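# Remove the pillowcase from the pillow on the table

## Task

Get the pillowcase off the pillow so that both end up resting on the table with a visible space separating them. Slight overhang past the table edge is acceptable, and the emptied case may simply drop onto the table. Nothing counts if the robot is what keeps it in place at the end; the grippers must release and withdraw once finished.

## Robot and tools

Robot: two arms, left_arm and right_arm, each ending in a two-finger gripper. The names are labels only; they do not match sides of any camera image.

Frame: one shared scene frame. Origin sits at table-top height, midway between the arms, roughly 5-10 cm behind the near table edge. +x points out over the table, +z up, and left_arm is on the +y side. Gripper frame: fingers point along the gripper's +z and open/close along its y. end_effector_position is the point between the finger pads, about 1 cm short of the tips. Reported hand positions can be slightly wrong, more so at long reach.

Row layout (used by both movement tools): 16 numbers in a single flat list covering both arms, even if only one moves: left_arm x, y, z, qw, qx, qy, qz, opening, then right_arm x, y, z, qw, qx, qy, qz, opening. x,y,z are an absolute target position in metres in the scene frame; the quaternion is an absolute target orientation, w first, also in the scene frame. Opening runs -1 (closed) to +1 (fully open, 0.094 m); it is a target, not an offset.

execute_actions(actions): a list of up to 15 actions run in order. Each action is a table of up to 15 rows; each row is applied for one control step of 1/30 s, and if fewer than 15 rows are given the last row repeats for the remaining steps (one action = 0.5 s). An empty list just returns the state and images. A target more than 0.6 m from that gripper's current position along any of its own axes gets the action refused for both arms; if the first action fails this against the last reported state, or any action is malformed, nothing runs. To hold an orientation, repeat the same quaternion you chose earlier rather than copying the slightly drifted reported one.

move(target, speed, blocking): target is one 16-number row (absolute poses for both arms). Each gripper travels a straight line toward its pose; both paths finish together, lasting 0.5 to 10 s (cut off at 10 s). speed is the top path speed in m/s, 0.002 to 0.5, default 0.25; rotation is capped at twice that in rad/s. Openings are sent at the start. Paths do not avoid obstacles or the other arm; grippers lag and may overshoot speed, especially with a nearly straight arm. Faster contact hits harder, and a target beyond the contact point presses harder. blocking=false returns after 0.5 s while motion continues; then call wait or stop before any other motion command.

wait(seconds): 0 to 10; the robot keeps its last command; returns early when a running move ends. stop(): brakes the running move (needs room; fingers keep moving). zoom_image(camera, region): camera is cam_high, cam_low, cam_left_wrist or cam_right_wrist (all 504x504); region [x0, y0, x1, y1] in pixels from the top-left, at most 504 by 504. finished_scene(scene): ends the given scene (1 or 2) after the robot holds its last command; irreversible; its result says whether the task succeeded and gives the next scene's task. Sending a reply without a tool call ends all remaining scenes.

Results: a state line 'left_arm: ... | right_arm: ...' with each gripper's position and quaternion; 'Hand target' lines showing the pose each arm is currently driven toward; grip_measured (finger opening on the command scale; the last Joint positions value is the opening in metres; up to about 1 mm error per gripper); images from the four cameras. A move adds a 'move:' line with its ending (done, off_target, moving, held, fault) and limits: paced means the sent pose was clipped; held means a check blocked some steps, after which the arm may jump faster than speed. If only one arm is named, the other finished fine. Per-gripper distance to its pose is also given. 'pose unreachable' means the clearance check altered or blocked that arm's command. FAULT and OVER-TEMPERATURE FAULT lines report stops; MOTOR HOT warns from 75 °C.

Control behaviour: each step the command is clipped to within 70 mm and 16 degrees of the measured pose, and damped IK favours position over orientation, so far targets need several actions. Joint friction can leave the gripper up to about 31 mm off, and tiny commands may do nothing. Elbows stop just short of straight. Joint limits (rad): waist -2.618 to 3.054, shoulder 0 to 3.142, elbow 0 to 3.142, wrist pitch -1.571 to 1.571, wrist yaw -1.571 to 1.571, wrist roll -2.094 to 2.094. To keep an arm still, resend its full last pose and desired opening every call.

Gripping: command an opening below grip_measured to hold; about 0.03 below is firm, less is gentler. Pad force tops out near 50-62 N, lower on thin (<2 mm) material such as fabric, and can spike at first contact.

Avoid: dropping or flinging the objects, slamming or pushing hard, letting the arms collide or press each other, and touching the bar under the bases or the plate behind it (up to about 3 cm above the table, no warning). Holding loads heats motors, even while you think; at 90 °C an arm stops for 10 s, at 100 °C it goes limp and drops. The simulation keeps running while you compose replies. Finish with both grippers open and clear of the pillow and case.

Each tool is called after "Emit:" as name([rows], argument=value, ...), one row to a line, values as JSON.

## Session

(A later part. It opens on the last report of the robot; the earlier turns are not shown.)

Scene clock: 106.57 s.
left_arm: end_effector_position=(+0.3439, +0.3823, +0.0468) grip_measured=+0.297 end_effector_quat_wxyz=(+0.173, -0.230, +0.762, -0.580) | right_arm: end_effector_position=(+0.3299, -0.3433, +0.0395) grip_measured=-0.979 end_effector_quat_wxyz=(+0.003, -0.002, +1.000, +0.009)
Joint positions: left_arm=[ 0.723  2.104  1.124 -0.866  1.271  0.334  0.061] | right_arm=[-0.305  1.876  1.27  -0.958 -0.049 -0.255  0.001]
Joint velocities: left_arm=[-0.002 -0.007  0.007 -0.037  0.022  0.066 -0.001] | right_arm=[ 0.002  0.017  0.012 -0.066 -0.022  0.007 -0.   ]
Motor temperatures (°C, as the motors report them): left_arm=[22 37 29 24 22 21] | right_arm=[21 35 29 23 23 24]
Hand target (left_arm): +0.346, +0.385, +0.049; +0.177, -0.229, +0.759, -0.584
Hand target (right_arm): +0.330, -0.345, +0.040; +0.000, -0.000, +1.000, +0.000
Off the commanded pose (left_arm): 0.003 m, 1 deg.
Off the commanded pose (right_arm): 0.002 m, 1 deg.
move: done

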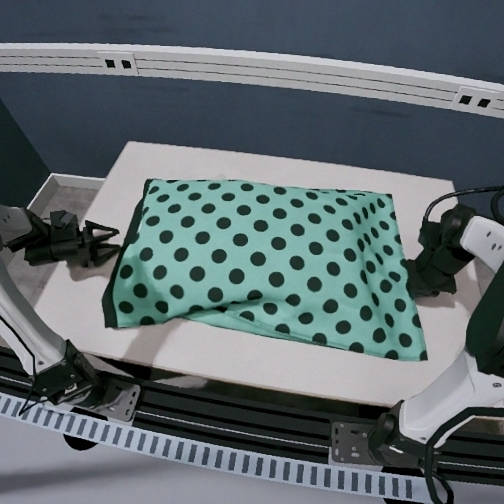

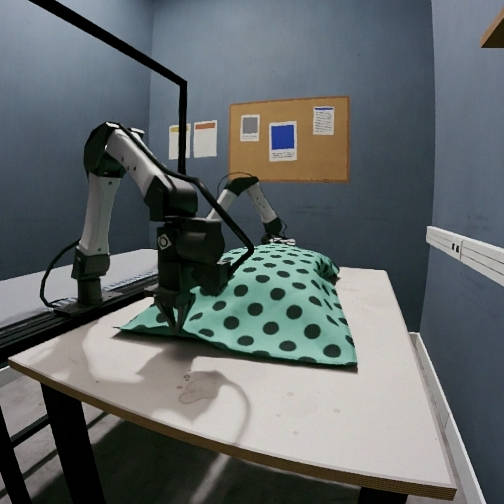

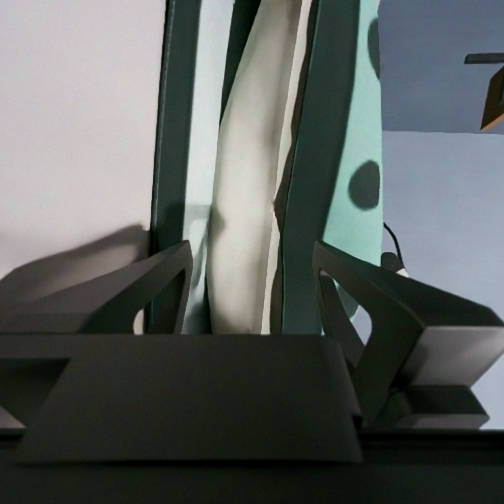

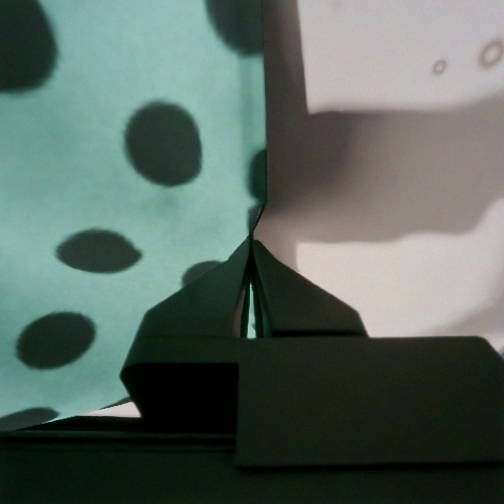

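Emit:
execute_actions(actions=[])

Scene clock: 107.30 s.
left_arm: end_effector_position=(+0.3432, +0.3818, +0.0472) grip_measured=+0.297 end_effector_quat_wxyz=(+0.172, -0.229, +0.762, -0.581) | right_arm: end_effector_position=(+0.3299, -0.3433, +0.0395) grip_measured=-0.979 end_effector_quat_wxyz=(+0.003, -0.002, +1.000, +0.009)
Joint positions: left_arm=[ 0.723  2.105  1.125 -0.873  1.272  0.341  0.061] | right_arm=[-0.305  1.876  1.27  -0.958 -0.049 -0.255  0.001]
Joint velocities: left_arm=[ 0.002  0.002 -0.007 -0.051 -0.007  0.037 -0.001] | right_arm=[-0.007 -0.002 -0.002  0.051 -0.007 -0.022 -0.001]
Motor temperatures (°C, as the motors report them): left_arm=[22 37 29 24 22 21] | right_arm=[21 35 29 23 23 24]
Hand target (left_arm): +0.346, +0.385, +0.049; +0.177, -0.229, +0.759, -0.584
Hand target (right_arm): +0.330, -0.345, +0.040; +0.000, -0.000, +1.000, +0.000
Off the commanded pose (left_arm): 0.004 m, 0 deg.
Off the commanded pose (right_arm): 0.002 m, 1 deg.

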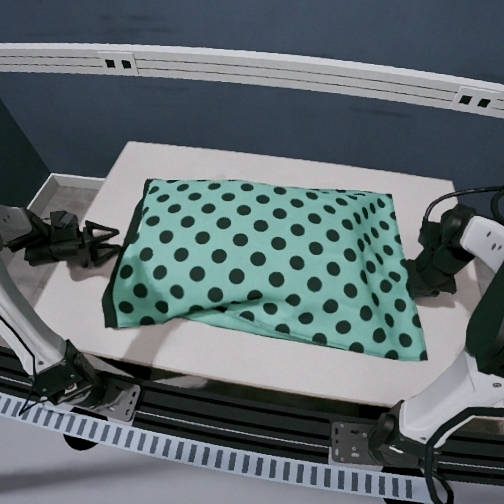

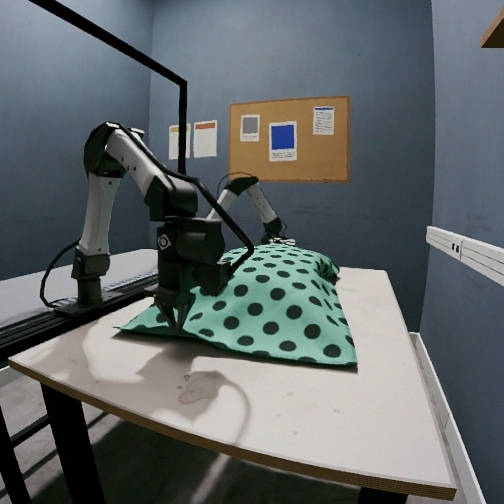

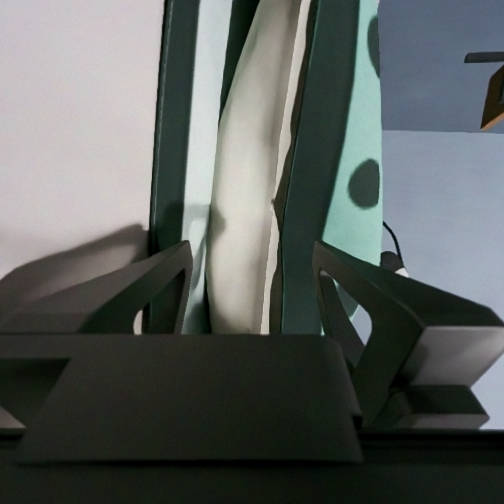

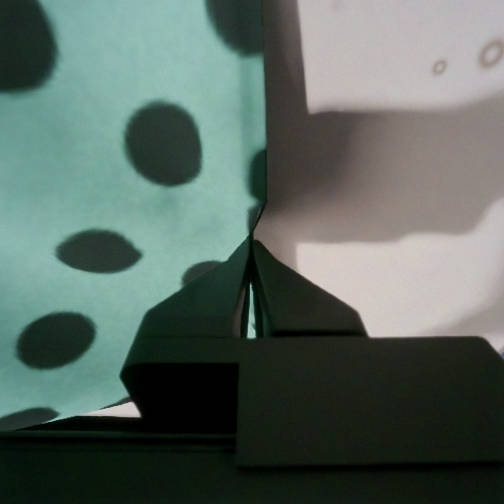

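Emit:
move(target=[0.30,0.44,0.12,0.175,-0.228,0.760,-0.583,0.3,0.33,-0.30,0.25,0,0,1,0,-1], speed=0.25)

Scene clock: 109.20 s.
left_arm: end_effector_position=(+0.3027, +0.4388, +0.1107) grip_measured=+0.297 end_effector_quat_wxyz=(+0.178, -0.250, +0.757, -0.577) | right_arm: end_effector_position=(+0.3263, -0.2957, +0.2395) grip_measured=-0.979 end_effector_quat_wxyz=(+0.073, -0.004, +0.997, +0.005)
Joint positions: left_arm=[ 0.939  2.088  1.341 -1.542  1.181  0.788  0.061] | right_arm=[-0.188  1.697  1.856 -1.576 -0.058 -0.137  0.001]
Joint velocities: left_arm=[ 0.002  0.007  0.002 -0.051  0.051  0.007 -0.001] | right_arm=[ 0.002 -0.022  0.007  0.022  0.007 -0.007 -0.001]
Motor temperatures (°C, as the motors report them): left_arm=[22 37 29 24 22 21] | right_arm=[21 35 30 23 23 24]
Hand target (left_arm): +0.303, +0.441, +0.119; +0.186, -0.240, +0.764, -0.569
Hand target (right_arm): +0.327, -0.299, +0.249; +0.088, +0.000, +0.996, -0.009
Off the commanded pose (left_arm): 0.010 m, 3 deg.
Off the commanded pose (right_arm): 0.012 m, 8 deg.
joint sent to its limit (left arm) — the command would take joint 4 (wrist pitch) past its lower limit, so that joint was sent only as far as its limit.
joint sent to its limit (right arm) — the command would take joint 4 (wrist pitch) past its lower limit, so that joint was sent only as far as its limit.
move: off_target (left_arm, right_arm)

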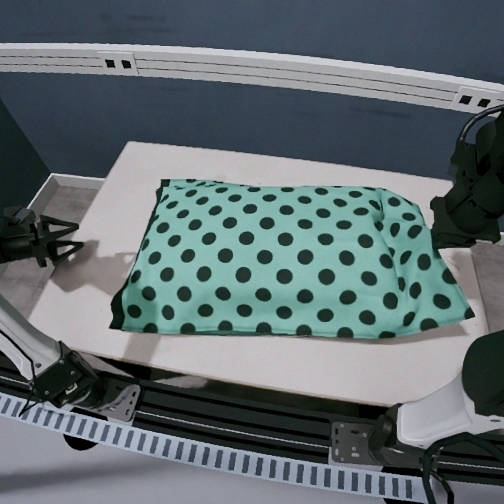

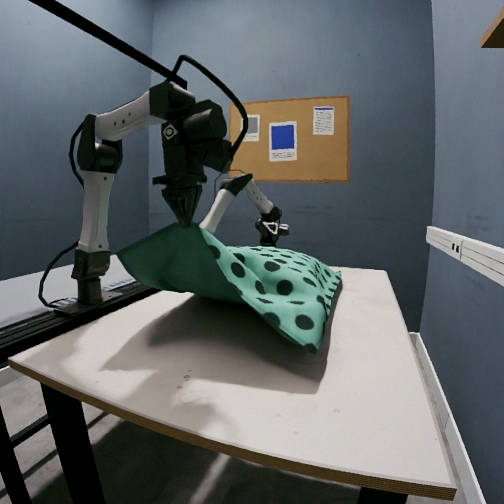

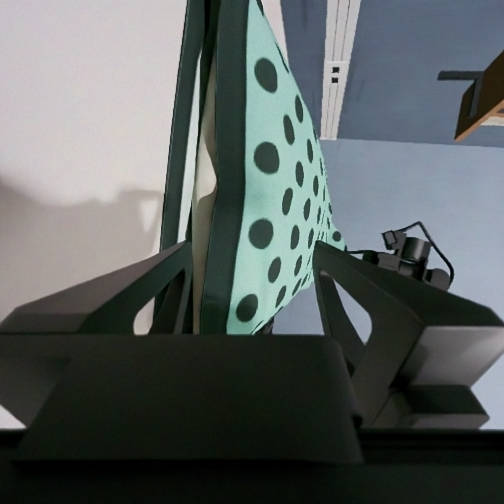

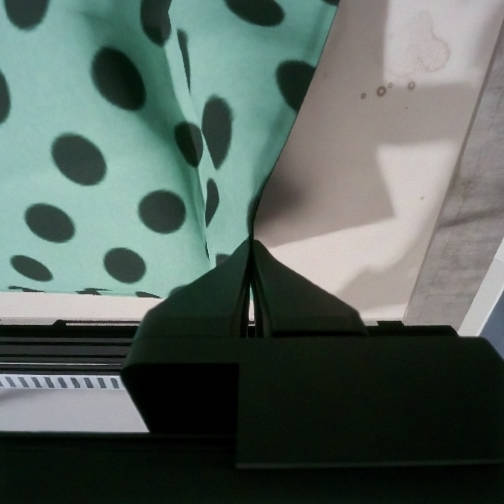

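Emit:
move(target=[0.28,0.46,0.12,0.175,-0.228,0.760,-0.583,0.3,0.35,-0.18,0.5,0.383,0,0.924,0,-1], speed=0.25)

Scene clock: 111.30 s.
left_arm: end_effector_position=(+0.2849, +0.4616, +0.1144) grip_measured=+0.297 end_effector_quat_wxyz=(+0.199, -0.260, +0.770, -0.547) | right_arm: end_effector_position=(+0.3509, -0.1799, +0.4902) grip_measured=-0.979 end_effector_quat_wxyz=(+0.483, -0.017, +0.875, +0.023)
Joint positions: left_arm=[ 1.026  2.048  1.341 -1.545  1.127  0.807  0.061] | right_arm=[ 0.258  1.743  2.758 -1.573  0.194  0.179  0.001]
Joint velocities: left_arm=[-0.012 -0.022  0.007 -0.022 -0.037  0.007  0.   ] | right_arm=[ 0.027  0.012 -0.017 -0.007  0.051 -0.007  0.   ]
Motor temperatures (°C, as the motors report them): left_arm=[22 37 29 24 22 21] | right_arm=[21 35 30 23 23 24]
Hand target (left_arm): +0.281, +0.460, +0.120; +0.200, -0.259, +0.772, -0.545
Hand target (right_arm): +0.347, -0.182, +0.498; +0.495, -0.010, +0.869, +0.021
Off the commanded pose (left_arm): 0.008 m, 6 deg.
Off the commanded pose (right_arm): 0.010 m, 13 deg.
joint sent to its limit (left arm) — the command would take joint 4 (wrist pitch) past its lower limit, so that joint was sent only as far as its limit.
joint sent to its limit (right arm) — the command would take joint 4 (wrist pitch) past its lower limit, so that joint was sent only as far as its limit.
move: off_target (left_arm, right_arm)

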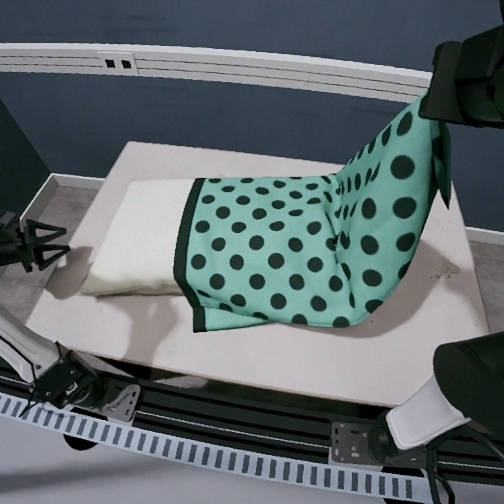

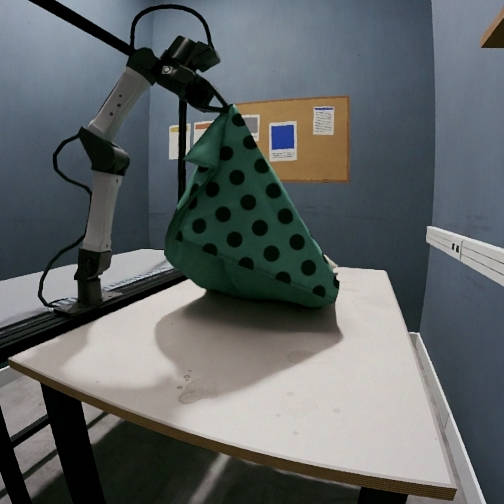

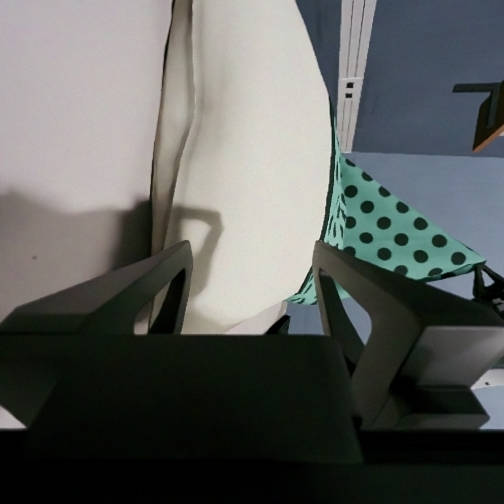

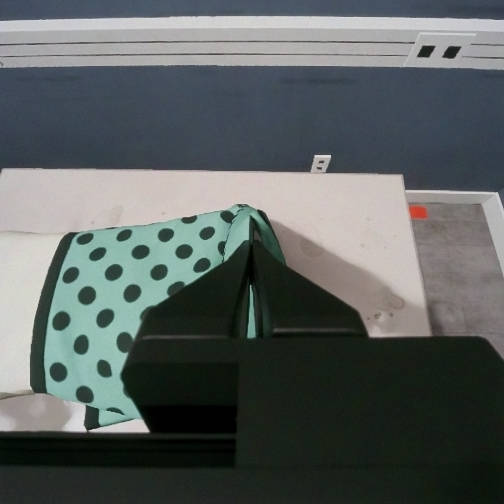

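Emit:
move(target=[0.36,0.33,0.18,0.04,-0.111,0.934,-0.337,-1,0.35,-0.18,0.5,0.45,0,0.893,0,-1], speed=0.3)

Emit:
move(target=[0.36,0.31,0.05,0.04,-0.111,0.934,-0.337,-1,0.35,-0.18,0.5,0.45,0,0.893,0,-1], speed=0.15)

Scene clock: 113.43 s.
left_arm: end_effector_position=(+0.3594, +0.3300, +0.1750) grip_measured=-0.977 end_effector_quat_wxyz=(+0.039, -0.112, +0.936, -0.333) | right_arm: end_effector_position=(+0.3531, -0.1791, +0.4917) grip_measured=-0.979 end_effector_quat_wxyz=(+0.488, -0.011, +0.873, +0.011)
Joint positions: left_arm=[ 0.363  1.846  1.686 -1.436  0.65   0.104  0.001] | right_arm=[ 0.281  1.757  2.776 -1.573  0.241  0.189  0.001]
Joint velocities: left_arm=[-0.007  0.012 -0.012  0.037 -0.051 -0.037  0.001] | right_arm=[-0.002 -0.007 -0.027  0.051  0.022  0.051 -0.   ]
Motor temperatures (°C, as the motors report them): left_arm=[22 38 29 24 22 21] | right_arm=[21 34 30 24 23 24]
Hand target (left_arm): +0.361, +0.330, +0.178; +0.038, -0.113, +0.936, -0.330
Hand target (right_arm): +0.350, -0.180, +0.499; +0.499, -0.005, +0.866, +0.011
Off the commanded pose (left_arm): 0.005 m, 1 deg.
Off the commanded pose (right_arm): 0.009 m, 5 deg.
joint sent to its limit (right arm) — the command would take joint 4 (wrist pitch) past its lower limit, so that joint was sent only as far as its limit.
move: off_target (right_arm)

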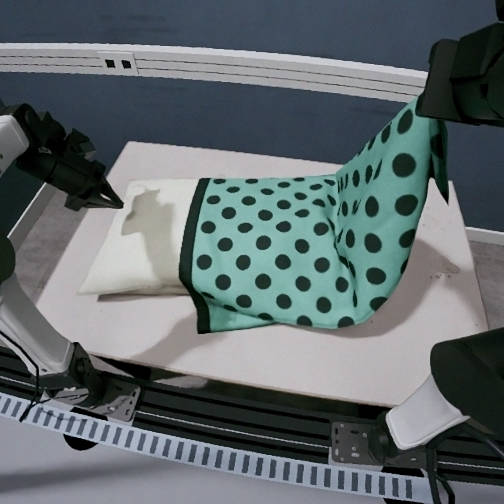

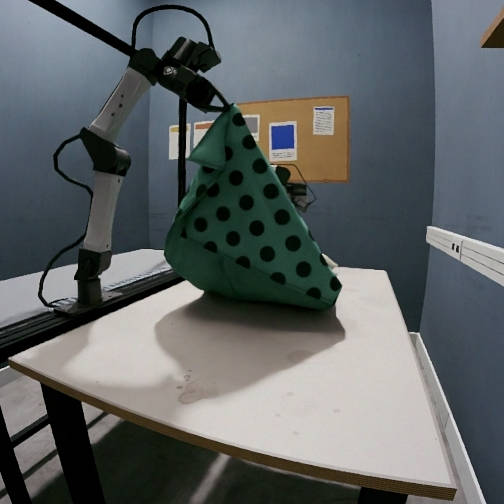

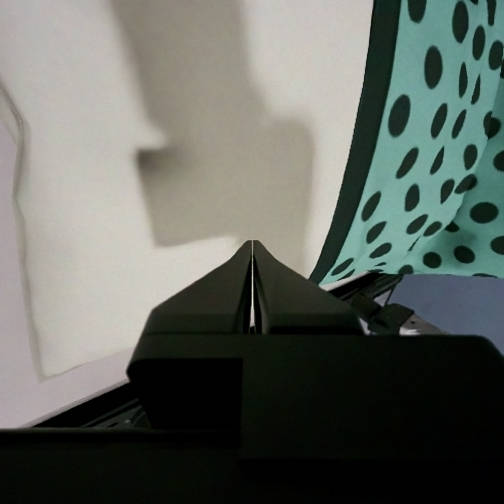

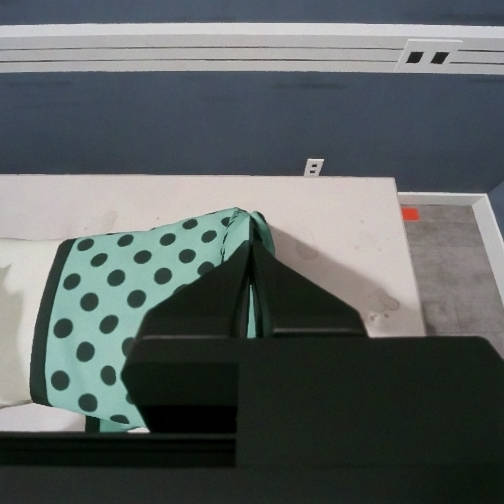

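Scene clock: 114.87 s.
left_arm: end_effector_position=(+0.3595, +0.3107, +0.0730) grip_measured=-0.977 end_effector_quat_wxyz=(+0.055, -0.111, +0.927, -0.354) | right_arm: end_effector_position=(+0.3531, -0.1792, +0.4917) grip_measured=-0.979 end_effector_quat_wxyz=(+0.488, -0.011, +0.873, +0.011)
Joint positions: left_arm=[ 0.338  1.868  1.278 -0.958  0.701  0.062  0.001] | right_arm=[ 0.281  1.757  2.776 -1.573  0.242  0.189  0.001]
Joint velocities: left_arm=[-0.002 -0.007 -0.007  0.051  0.007  0.037  0.   ] | right_arm=[-0.002 -0.002  0.012 -0.066  0.037 -0.066  0.001]
Motor temperatures (°C, as the motors report them): left_arm=[22 37 29 24 22 21] | right_arm=[21 34 30 25 23 24]
Hand target (left_arm): +0.355, +0.309, +0.051; +0.039, -0.110, +0.934, -0.337
Hand target (right_arm): +0.350, -0.180, +0.499; +0.499, -0.005, +0.866, +0.010
Off the commanded pose (left_arm): 0.023 m, 3 deg.
Off the commanded pose (right_arm): 0.009 m, 5 deg.
joint sent to its limit (right arm) — the command would take joint 4 (wrist pitch) past its lower limit, so that joint was sent only as far as its limit.
move: off_target (left_arm, right_arm)

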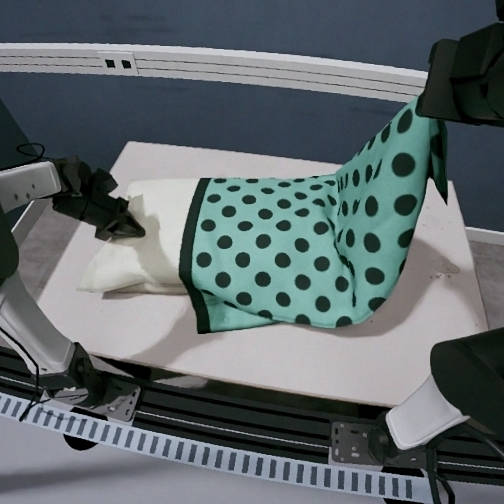

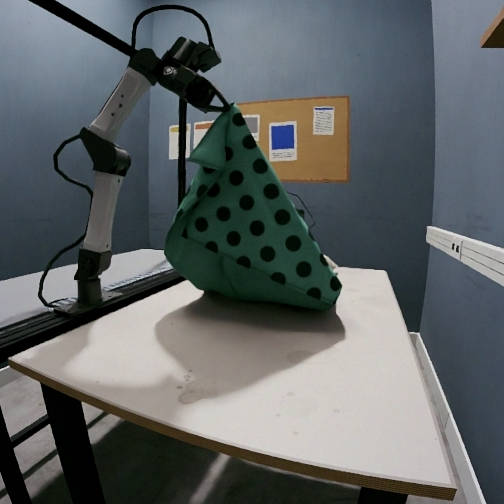

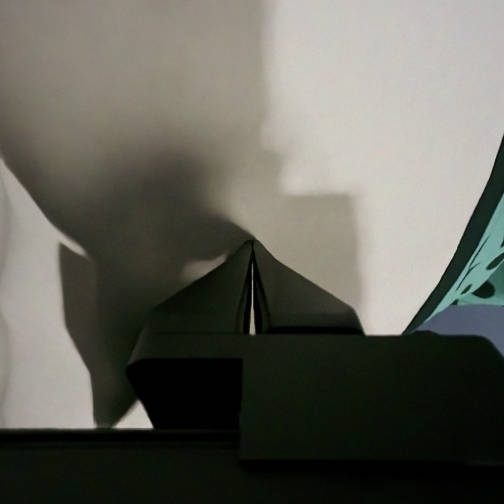

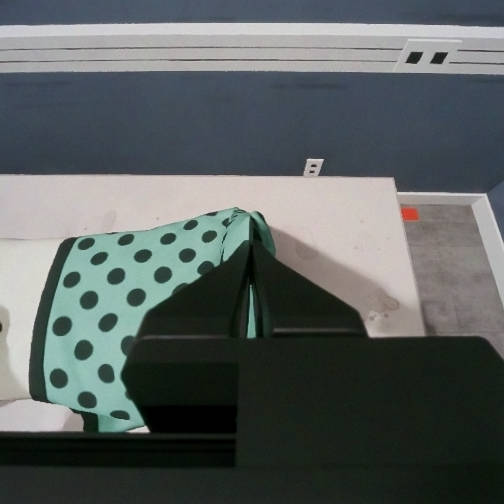

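Pressed. Now pull the case away −y, staying high.

Emit:
move(target=[0.36,0.31,0.05,0.04,-0.111,0.934,-0.337,-1,0.33,-0.42,0.45,0.42,0,0.907,0,-1], speed=0.2)

Scene clock: 116.83 s.
left_arm: end_effector_position=(+0.3613, +0.3096, +0.0709) grip_measured=-0.977 end_effector_quat_wxyz=(+0.056, -0.112, +0.925, -0.359) | right_arm: end_effector_position=(+0.3348, -0.4142, +0.4443) grip_measured=-0.979 end_effector_quat_wxyz=(+0.436, +0.004, +0.900, -0.005)
Joint positions: left_arm=[ 0.338  1.879  1.278 -0.948  0.712  0.062  0.001] | right_arm=[-0.744  1.744  2.531 -1.574 -0.533 -0.443  0.001]
Joint velocities: left_arm=[-0.007  0.002  0.017 -0.037 -0.11  -0.022 -0.   ] | right_arm=[-0.007 -0.012 -0.007 -0.051 -0.051  0.007  0.   ]
Motor temperatures (°C, as the motors report them): left_arm=[22 37 29 24 22 21] | right_arm=[21 34 30 25 23 24]
Hand target (left_arm): +0.359, +0.310, +0.051; +0.040, -0.111, +0.934, -0.337
Hand target (right_arm): +0.331, -0.416, +0.450; +0.443, +0.003, +0.897, -0.012
Off the commanded pose (left_arm): 0.021 m, 3 deg.
Off the commanded pose (right_arm): 0.009 m, 2 deg.
joint sent to its limit (right arm) — the command would take joint 4 (wrist pitch) past its lower limit, so that joint was sent only as far as its limit.
move: off_target (left_arm)

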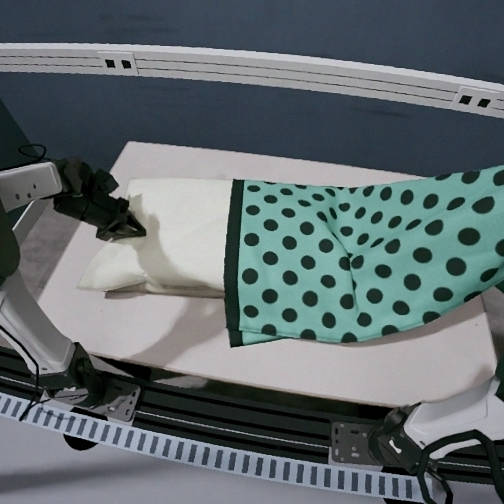

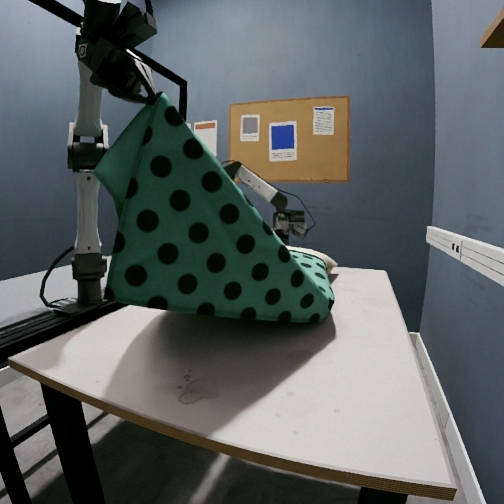

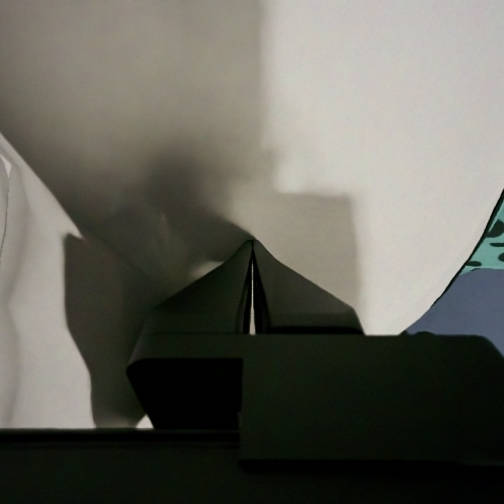

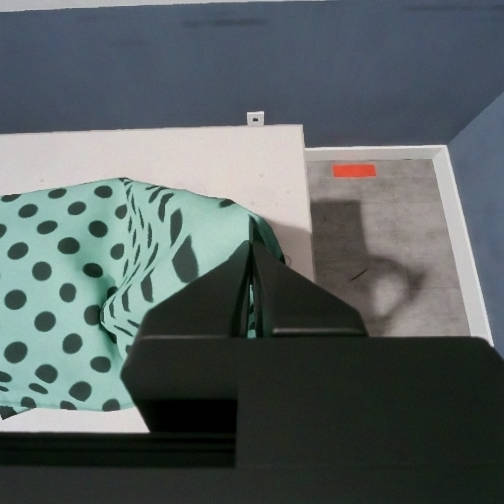

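Emit:
move(target=[0.36,0.42,0.05,0.04,-0.111,0.934,-0.337,-1,0.28,-0.62,0.42,0.42,0,0.907,0,-1], speed=0.2)

Scene clock: 118.67 s.
left_arm: end_effector_position=(+0.3593, +0.4179, +0.0474) grip_measured=-0.977 end_effector_quat_wxyz=(+0.042, -0.117, +0.932, -0.341) | right_arm: end_effector_position=(+0.2828, -0.6175, +0.4110) grip_measured=-0.979 end_effector_quat_wxyz=(+0.486, +0.043, +0.871, -0.061)
Joint positions: left_arm=[ 0.599  2.122  1.569 -1.216  0.643  0.387  0.001] | right_arm=[-1.255  2.153  2.852 -1.574 -0.837 -0.767  0.001]
Joint velocities: left_arm=[-0.002  0.002  0.032  0.037  0.081 -0.007  0.001] | right_arm=[ 0.012  0.007 -0.012 -0.022 -0.066 -0.037 -0.   ]
Motor temperatures (°C, as the motors report them): left_arm=[22 37 29 24 22 21] | right_arm=[21 34 30 25 23 24]
Hand target (left_arm): +0.361, +0.419, +0.050; +0.042, -0.111, +0.933, -0.339
Hand target (right_arm): +0.281, -0.619, +0.420; +0.496, +0.032, +0.864, -0.074
Off the commanded pose (left_arm): 0.003 m, 1 deg.
Off the commanded pose (right_arm): 0.010 m, 12 deg.
elbow stopped short (right arm): the move would have taken joint 3 (elbow) straighter than the controller allows; a more bent joint 3 avoids this.
move: off_target (right_arm)

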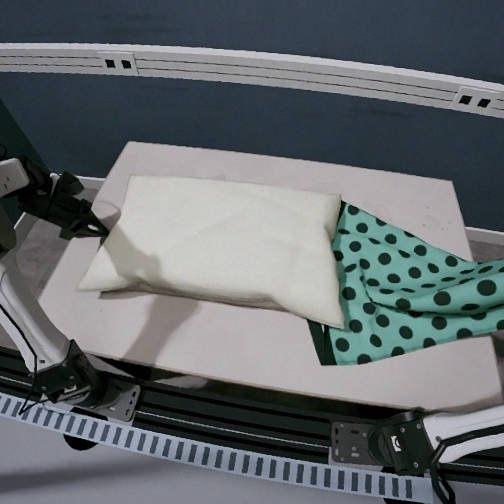

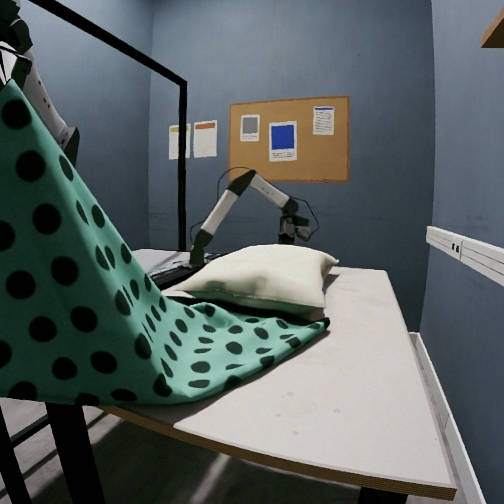

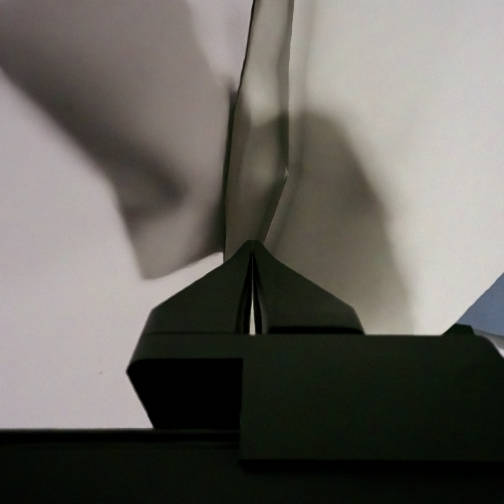

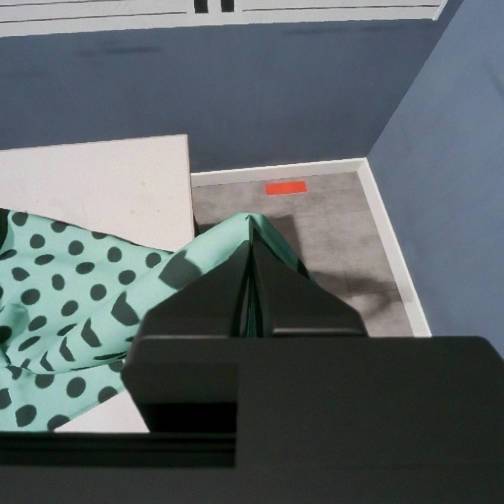

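Emit:
move(target=[0.36,0.36,0.19,0.04,-0.111,0.934,-0.337,-1,0.30,-0.60,0.45,0.45,0,0.893,0,-1], speed=0.35)

Emit:
move(target=[0.37,0.24,0.18,0.04,-0.111,0.934,-0.337,-1,0.30,-0.60,0.45,0.45,0,0.893,0,-1], speed=0.35)

Emit:
move(target=[0.37,0.24,0.05,0.04,-0.111,0.934,-0.337,-1,0.30,-0.60,0.45,0.45,0,0.893,0,-1], speed=0.2)

Emit:
move(target=[0.37,0.37,0.045,0.04,-0.111,0.934,-0.337,-1,0.30,-0.60,0.45,0.45,0,0.893,0,-1], speed=0.12)

Scene clock: 121.40 s.
left_arm: end_effector_position=(+0.3640, +0.3645, +0.1863) grip_measured=-0.977 end_effector_quat_wxyz=(+0.051, -0.113, +0.935, -0.332) | right_arm: end_effector_position=(+0.2965, -0.6034, +0.4333) grip_measured=-0.979 end_effector_quat_wxyz=(+0.515, +0.048, +0.854, -0.049)
Joint positions: left_arm=[ 0.452  1.914  1.825 -1.546  0.651  0.205  0.001] | right_arm=[-1.224  2.123  2.852 -1.515 -0.871 -0.661  0.001]
Joint velocities: left_arm=[ 0.002 -0.007 -0.002  0.022 -0.022  0.051 -0.   ] | right_arm=[-0.012 -0.012 -0.007  0.007 -0.066  0.066 -0.001]
Motor temperatures (°C, as the motors report them): left_arm=[22 37 29 23 22 21] | right_arm=[21 35 30 26 23 24]
Hand target (left_arm): +0.363, +0.362, +0.190; +0.048, -0.114, +0.935, -0.334
Hand target (right_arm): +0.299, -0.599, +0.449; +0.531, +0.031, +0.844, -0.065
Off the commanded pose (left_arm): 0.007 m, 1 deg.
Off the commanded pose (right_arm): 0.017 m, 12 deg.
elbow stopped short (right arm): the move would have taken joint 3 (elbow) straighter than the controller allows; a more bent joint 3 avoids this.
joint sent to its limit (left arm) — the command would take joint 4 (wrist pitch) past its lower limit, so that joint was sent only as far as its limit.
move: off_target (right_arm)

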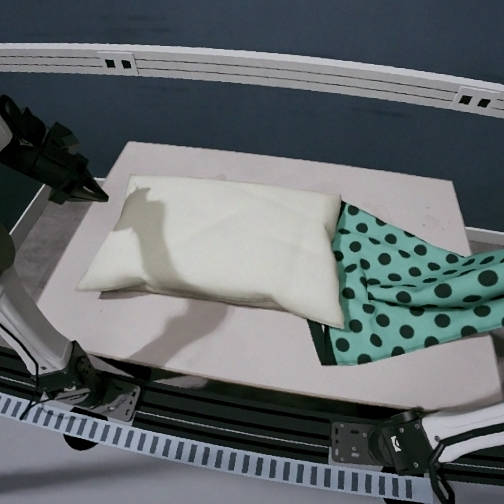

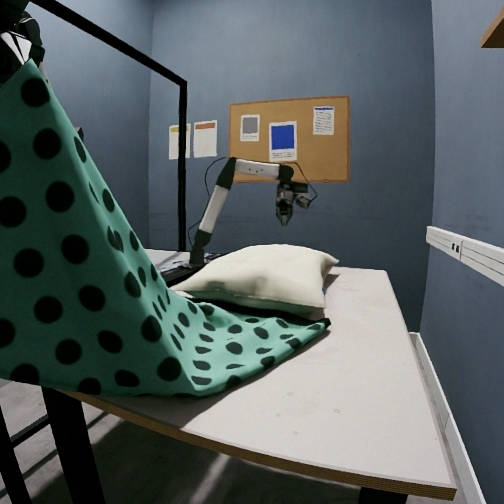

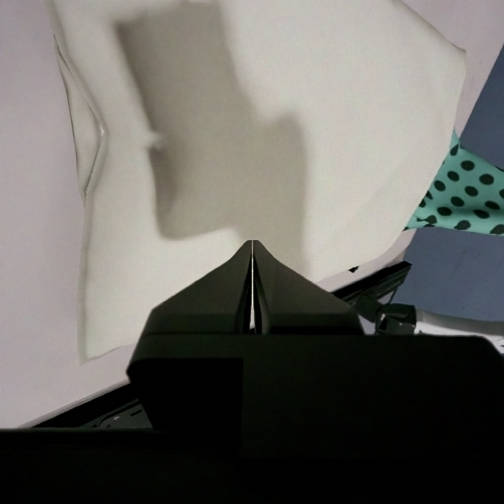

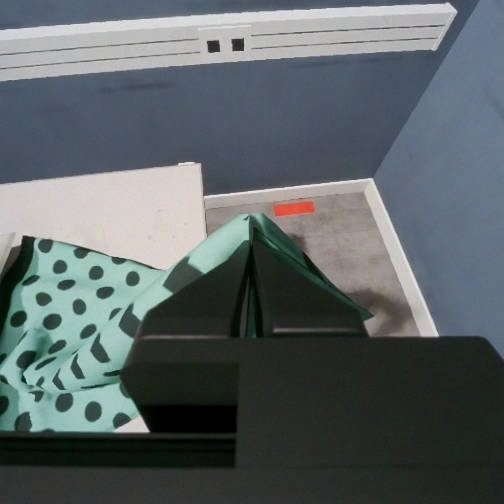

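Scene clock: 122.50 s.
left_arm: end_effector_position=(+0.3715, +0.2386, +0.1763) grip_measured=-0.977 end_effector_quat_wxyz=(+0.031, -0.108, +0.935, -0.335) | right_arm: end_effector_position=(+0.2967, -0.6035, +0.4337) grip_measured=-0.979 end_effector_quat_wxyz=(+0.516, +0.048, +0.854, -0.049)
Joint positions: left_arm=[ 0.094  1.784  1.595 -1.225  0.637 -0.218  0.001] | right_arm=[-1.224  2.123  2.852 -1.513 -0.872 -0.658  0.001]
Joint velocities: left_arm=[-0.007  0.002  0.002  0.037  0.051  0.007 -0.   ] | right_arm=[-0.002 -0.012  0.012 -0.066 -0.037 -0.051 -0.   ]
Motor temperatures (°C, as the motors report them): left_arm=[22 37 29 23 22 21] | right_arm=[21 35 30 26 23 24]
Hand target (left_arm): +0.369, +0.239, +0.180; +0.038, -0.110, +0.935, -0.334
Hand target (right_arm): +0.299, -0.599, +0.449; +0.532, +0.031, +0.844, -0.065
Off the commanded pose (left_arm): 0.004 m, 1 deg.
Off the commanded pose (right_arm): 0.017 m, 12 deg.
elbow stopped short (right arm): the move would have taken joint 3 (elbow) straighter than the controller allows; a more bent joint 3 avoids this.
move: off_target (right_arm)

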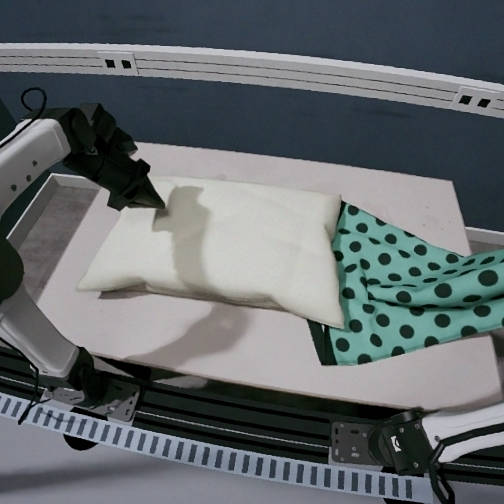

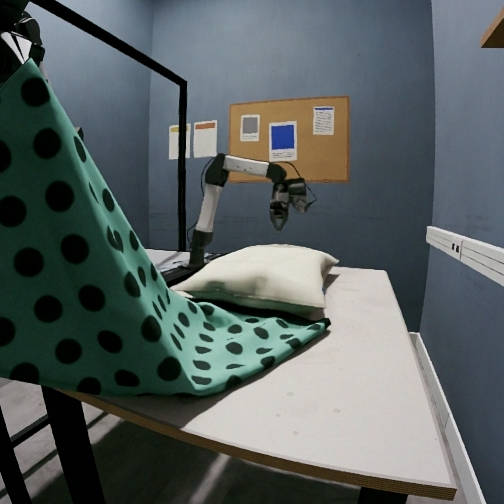

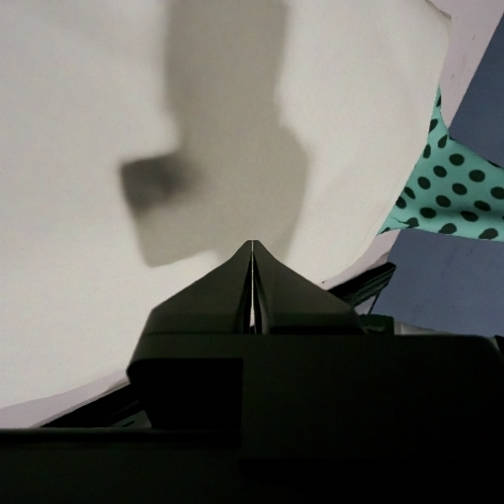

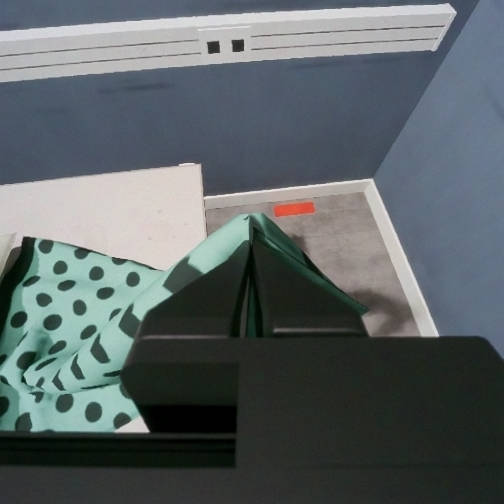

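Scene clock: 123.83 s.
left_arm: end_effector_position=(+0.3740, +0.2303, +0.0860) grip_measured=-0.978 end_effector_quat_wxyz=(+0.064, -0.097, +0.919, -0.376) | right_arm: end_effector_position=(+0.2967, -0.6036, +0.4338) grip_measured=-0.979 end_effector_quat_wxyz=(+0.516, +0.048, +0.854, -0.049)
Joint positions: left_arm=[ 0.112  1.809  1.213 -0.75   0.724 -0.209  0.001] | right_arm=[-1.224  2.123  2.852 -1.512 -0.872 -0.658  0.001]
Joint velocities: left_arm=[ 0.007 -0.007  0.007 -0.066  0.007 -0.007 -0.001] | right_arm=[ 0.007 -0.002 -0.002 -0.037  0.066  0.007 -0.   ]
Motor temperatures (°C, as the motors report them): left_arm=[22 37 29 24 22 21] | right_arm=[21 35 30 26 23 24]
Hand target (left_arm): +0.364, +0.240, +0.053; +0.039, -0.110, +0.934, -0.338
Hand target (right_arm): +0.299, -0.599, +0.449; +0.532, +0.031, +0.844, -0.065
Off the commanded pose (left_arm): 0.037 m, 6 deg.
Off the commanded pose (right_arm): 0.017 m, 12 deg.
elbow stopped short (right arm): the move would have taken joint 3 (elbow) straighter than the controller allows; a more bent joint 3 avoids this.
move: off_target (left_arm, right_arm)

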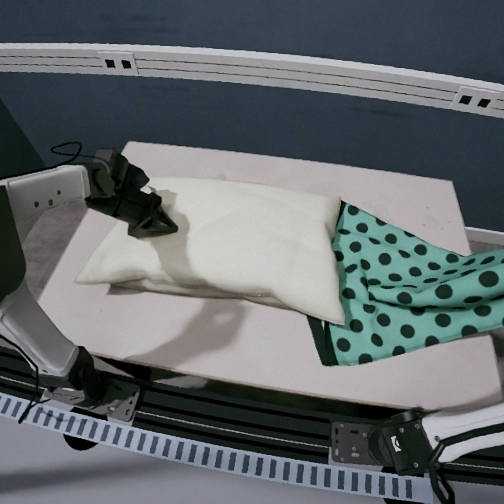

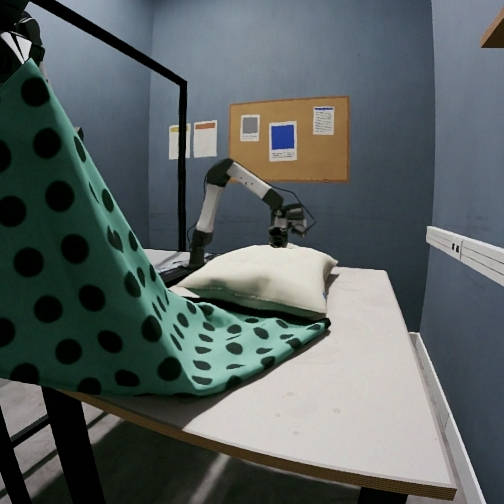

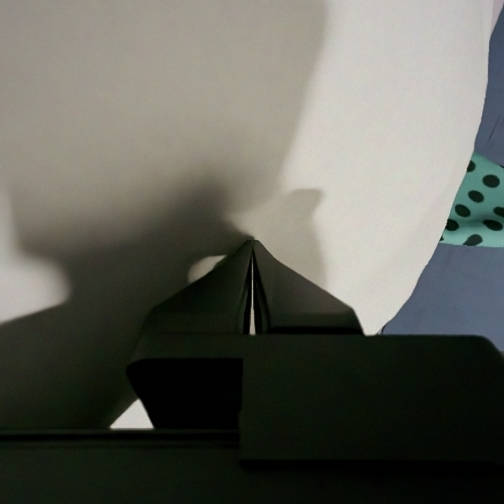

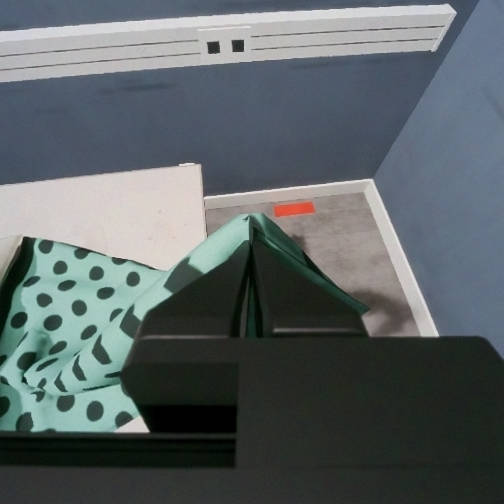

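Scene clock: 125.50 s.
left_arm: end_effector_position=(+0.3754, +0.3587, +0.0626) grip_measured=-0.978 end_effector_quat_wxyz=(+0.063, -0.115, +0.918, -0.375) | right_arm: end_effector_position=(+0.2968, -0.6038, +0.4340) grip_measured=-0.979 end_effector_quat_wxyz=(+0.517, +0.048, +0.853, -0.050)
Joint positions: left_arm=[ 0.468  2.025  1.442 -1.073  0.745  0.226  0.001] | right_arm=[-1.224  2.123  2.852 -1.51  -0.872 -0.658  0.001]
Joint velocities: left_arm=[ 0.007  0.007 -0.002  0.037 -0.066  0.051  0.001] | right_arm=[ 0.002 -0.007 -0.007  0.022  0.022  0.007  0.   ]
Motor temperatures (°C, as the motors report them): left_arm=[22 37 29 24 22 21] | right_arm=[21 35 30 26 23 24]
Hand target (left_arm): +0.370, +0.369, +0.046; +0.043, -0.112, +0.932, -0.341
Hand target (right_arm): +0.299, -0.599, +0.449; +0.532, +0.031, +0.844, -0.065
Off the commanded pose (left_arm): 0.022 m, 5 deg.
Off the commanded pose (right_arm): 0.017 m, 12 deg.
elbow stopped short (right arm): the move would have taken joint 3 (elbow) straighter than the controller allows; a more bent joint 3 avoids this.
move: off_target (left_arm, right_arm)

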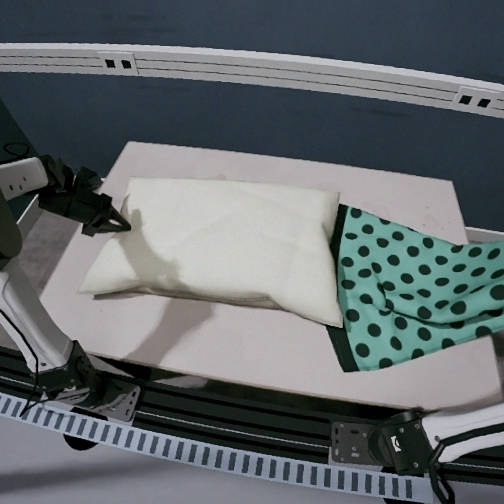

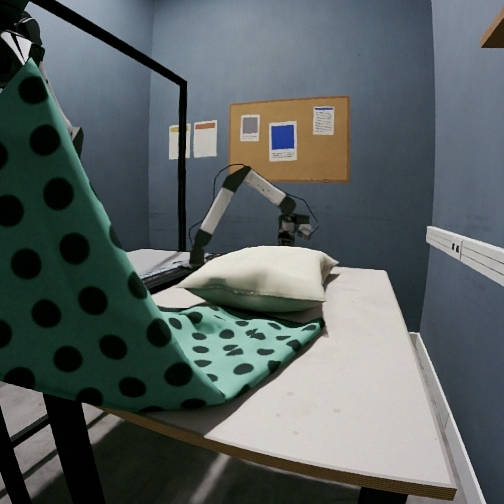

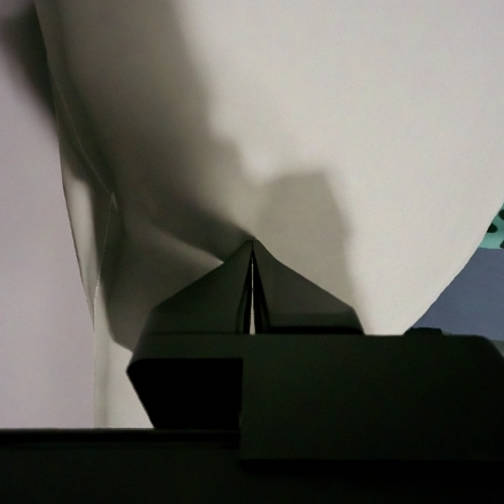

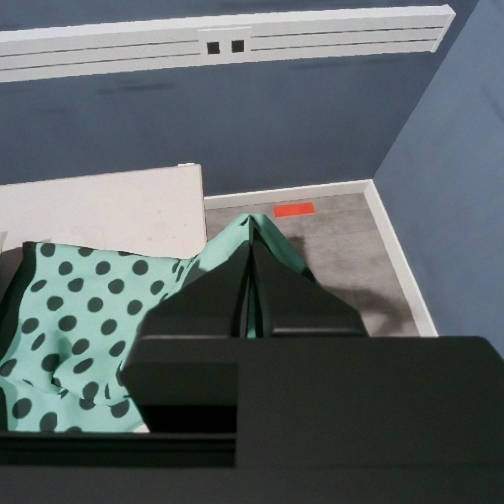

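Emit:
move(target=[0.37,0.37,0.045,0.04,-0.111,0.934,-0.337,-1,0.30,-0.74,0.38,0.557,0.383,0.663,-0.3215,-1], speed=0.15)

Scene clock: 129.97 s.
left_arm: end_effector_position=(+0.3701, +0.3692, +0.0475) grip_measured=-0.978 end_effector_quat_wxyz=(+0.046, -0.113, +0.933, -0.337) | right_arm: end_effector_position=(+0.2978, -0.7394, +0.3795) grip_measured=-0.979 end_effector_quat_wxyz=(+0.546, +0.382, +0.675, -0.317)
Joint positions: left_arm=[ 0.47   2.04   1.443 -1.065  0.658  0.231  0.001] | right_arm=[-1.074  1.775  1.694 -0.141  0.015  0.018  0.001]
Joint velocities: left_arm=[ 0.012  0.002 -0.007 -0.081 -0.022  0.007 -0.001] | right_arm=[ 0.002  0.002 -0.012  0.022  0.081  0.037  0.   ]
Motor temperatures (°C, as the motors report them): left_arm=[22 37 29 23 22 21] | right_arm=[21 36 30 28 23 24]
Hand target (left_arm): +0.370, +0.370, +0.045; +0.041, -0.111, +0.934, -0.337
Hand target (right_arm): +0.301, -0.741, +0.381; +0.553, +0.383, +0.666, -0.322
Off the commanded pose (left_arm): 0.003 m, 1 deg.
Off the commanded pose (right_arm): 0.002 m, 2 deg.
move: done

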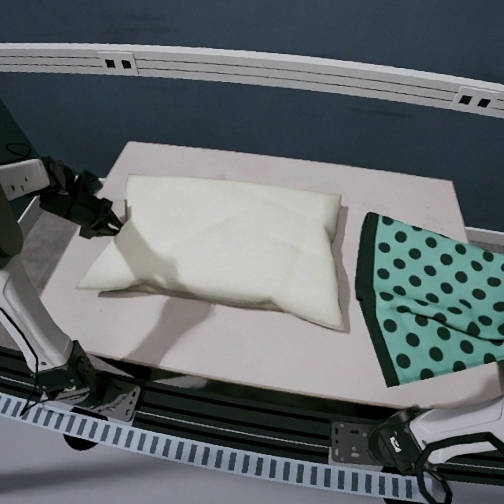

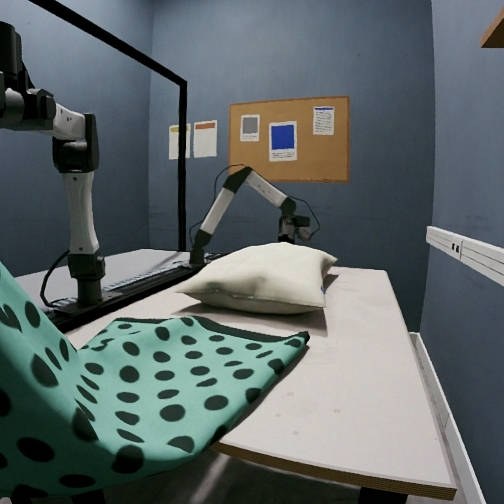

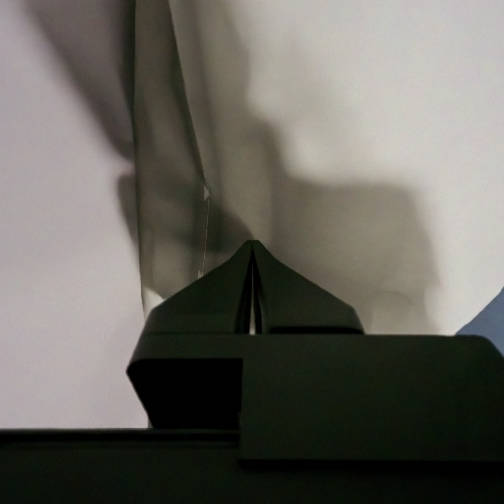

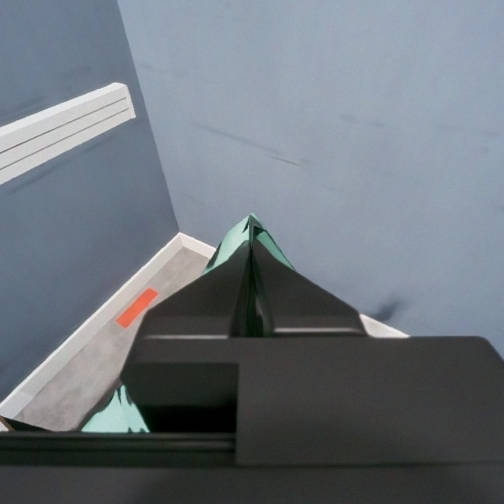

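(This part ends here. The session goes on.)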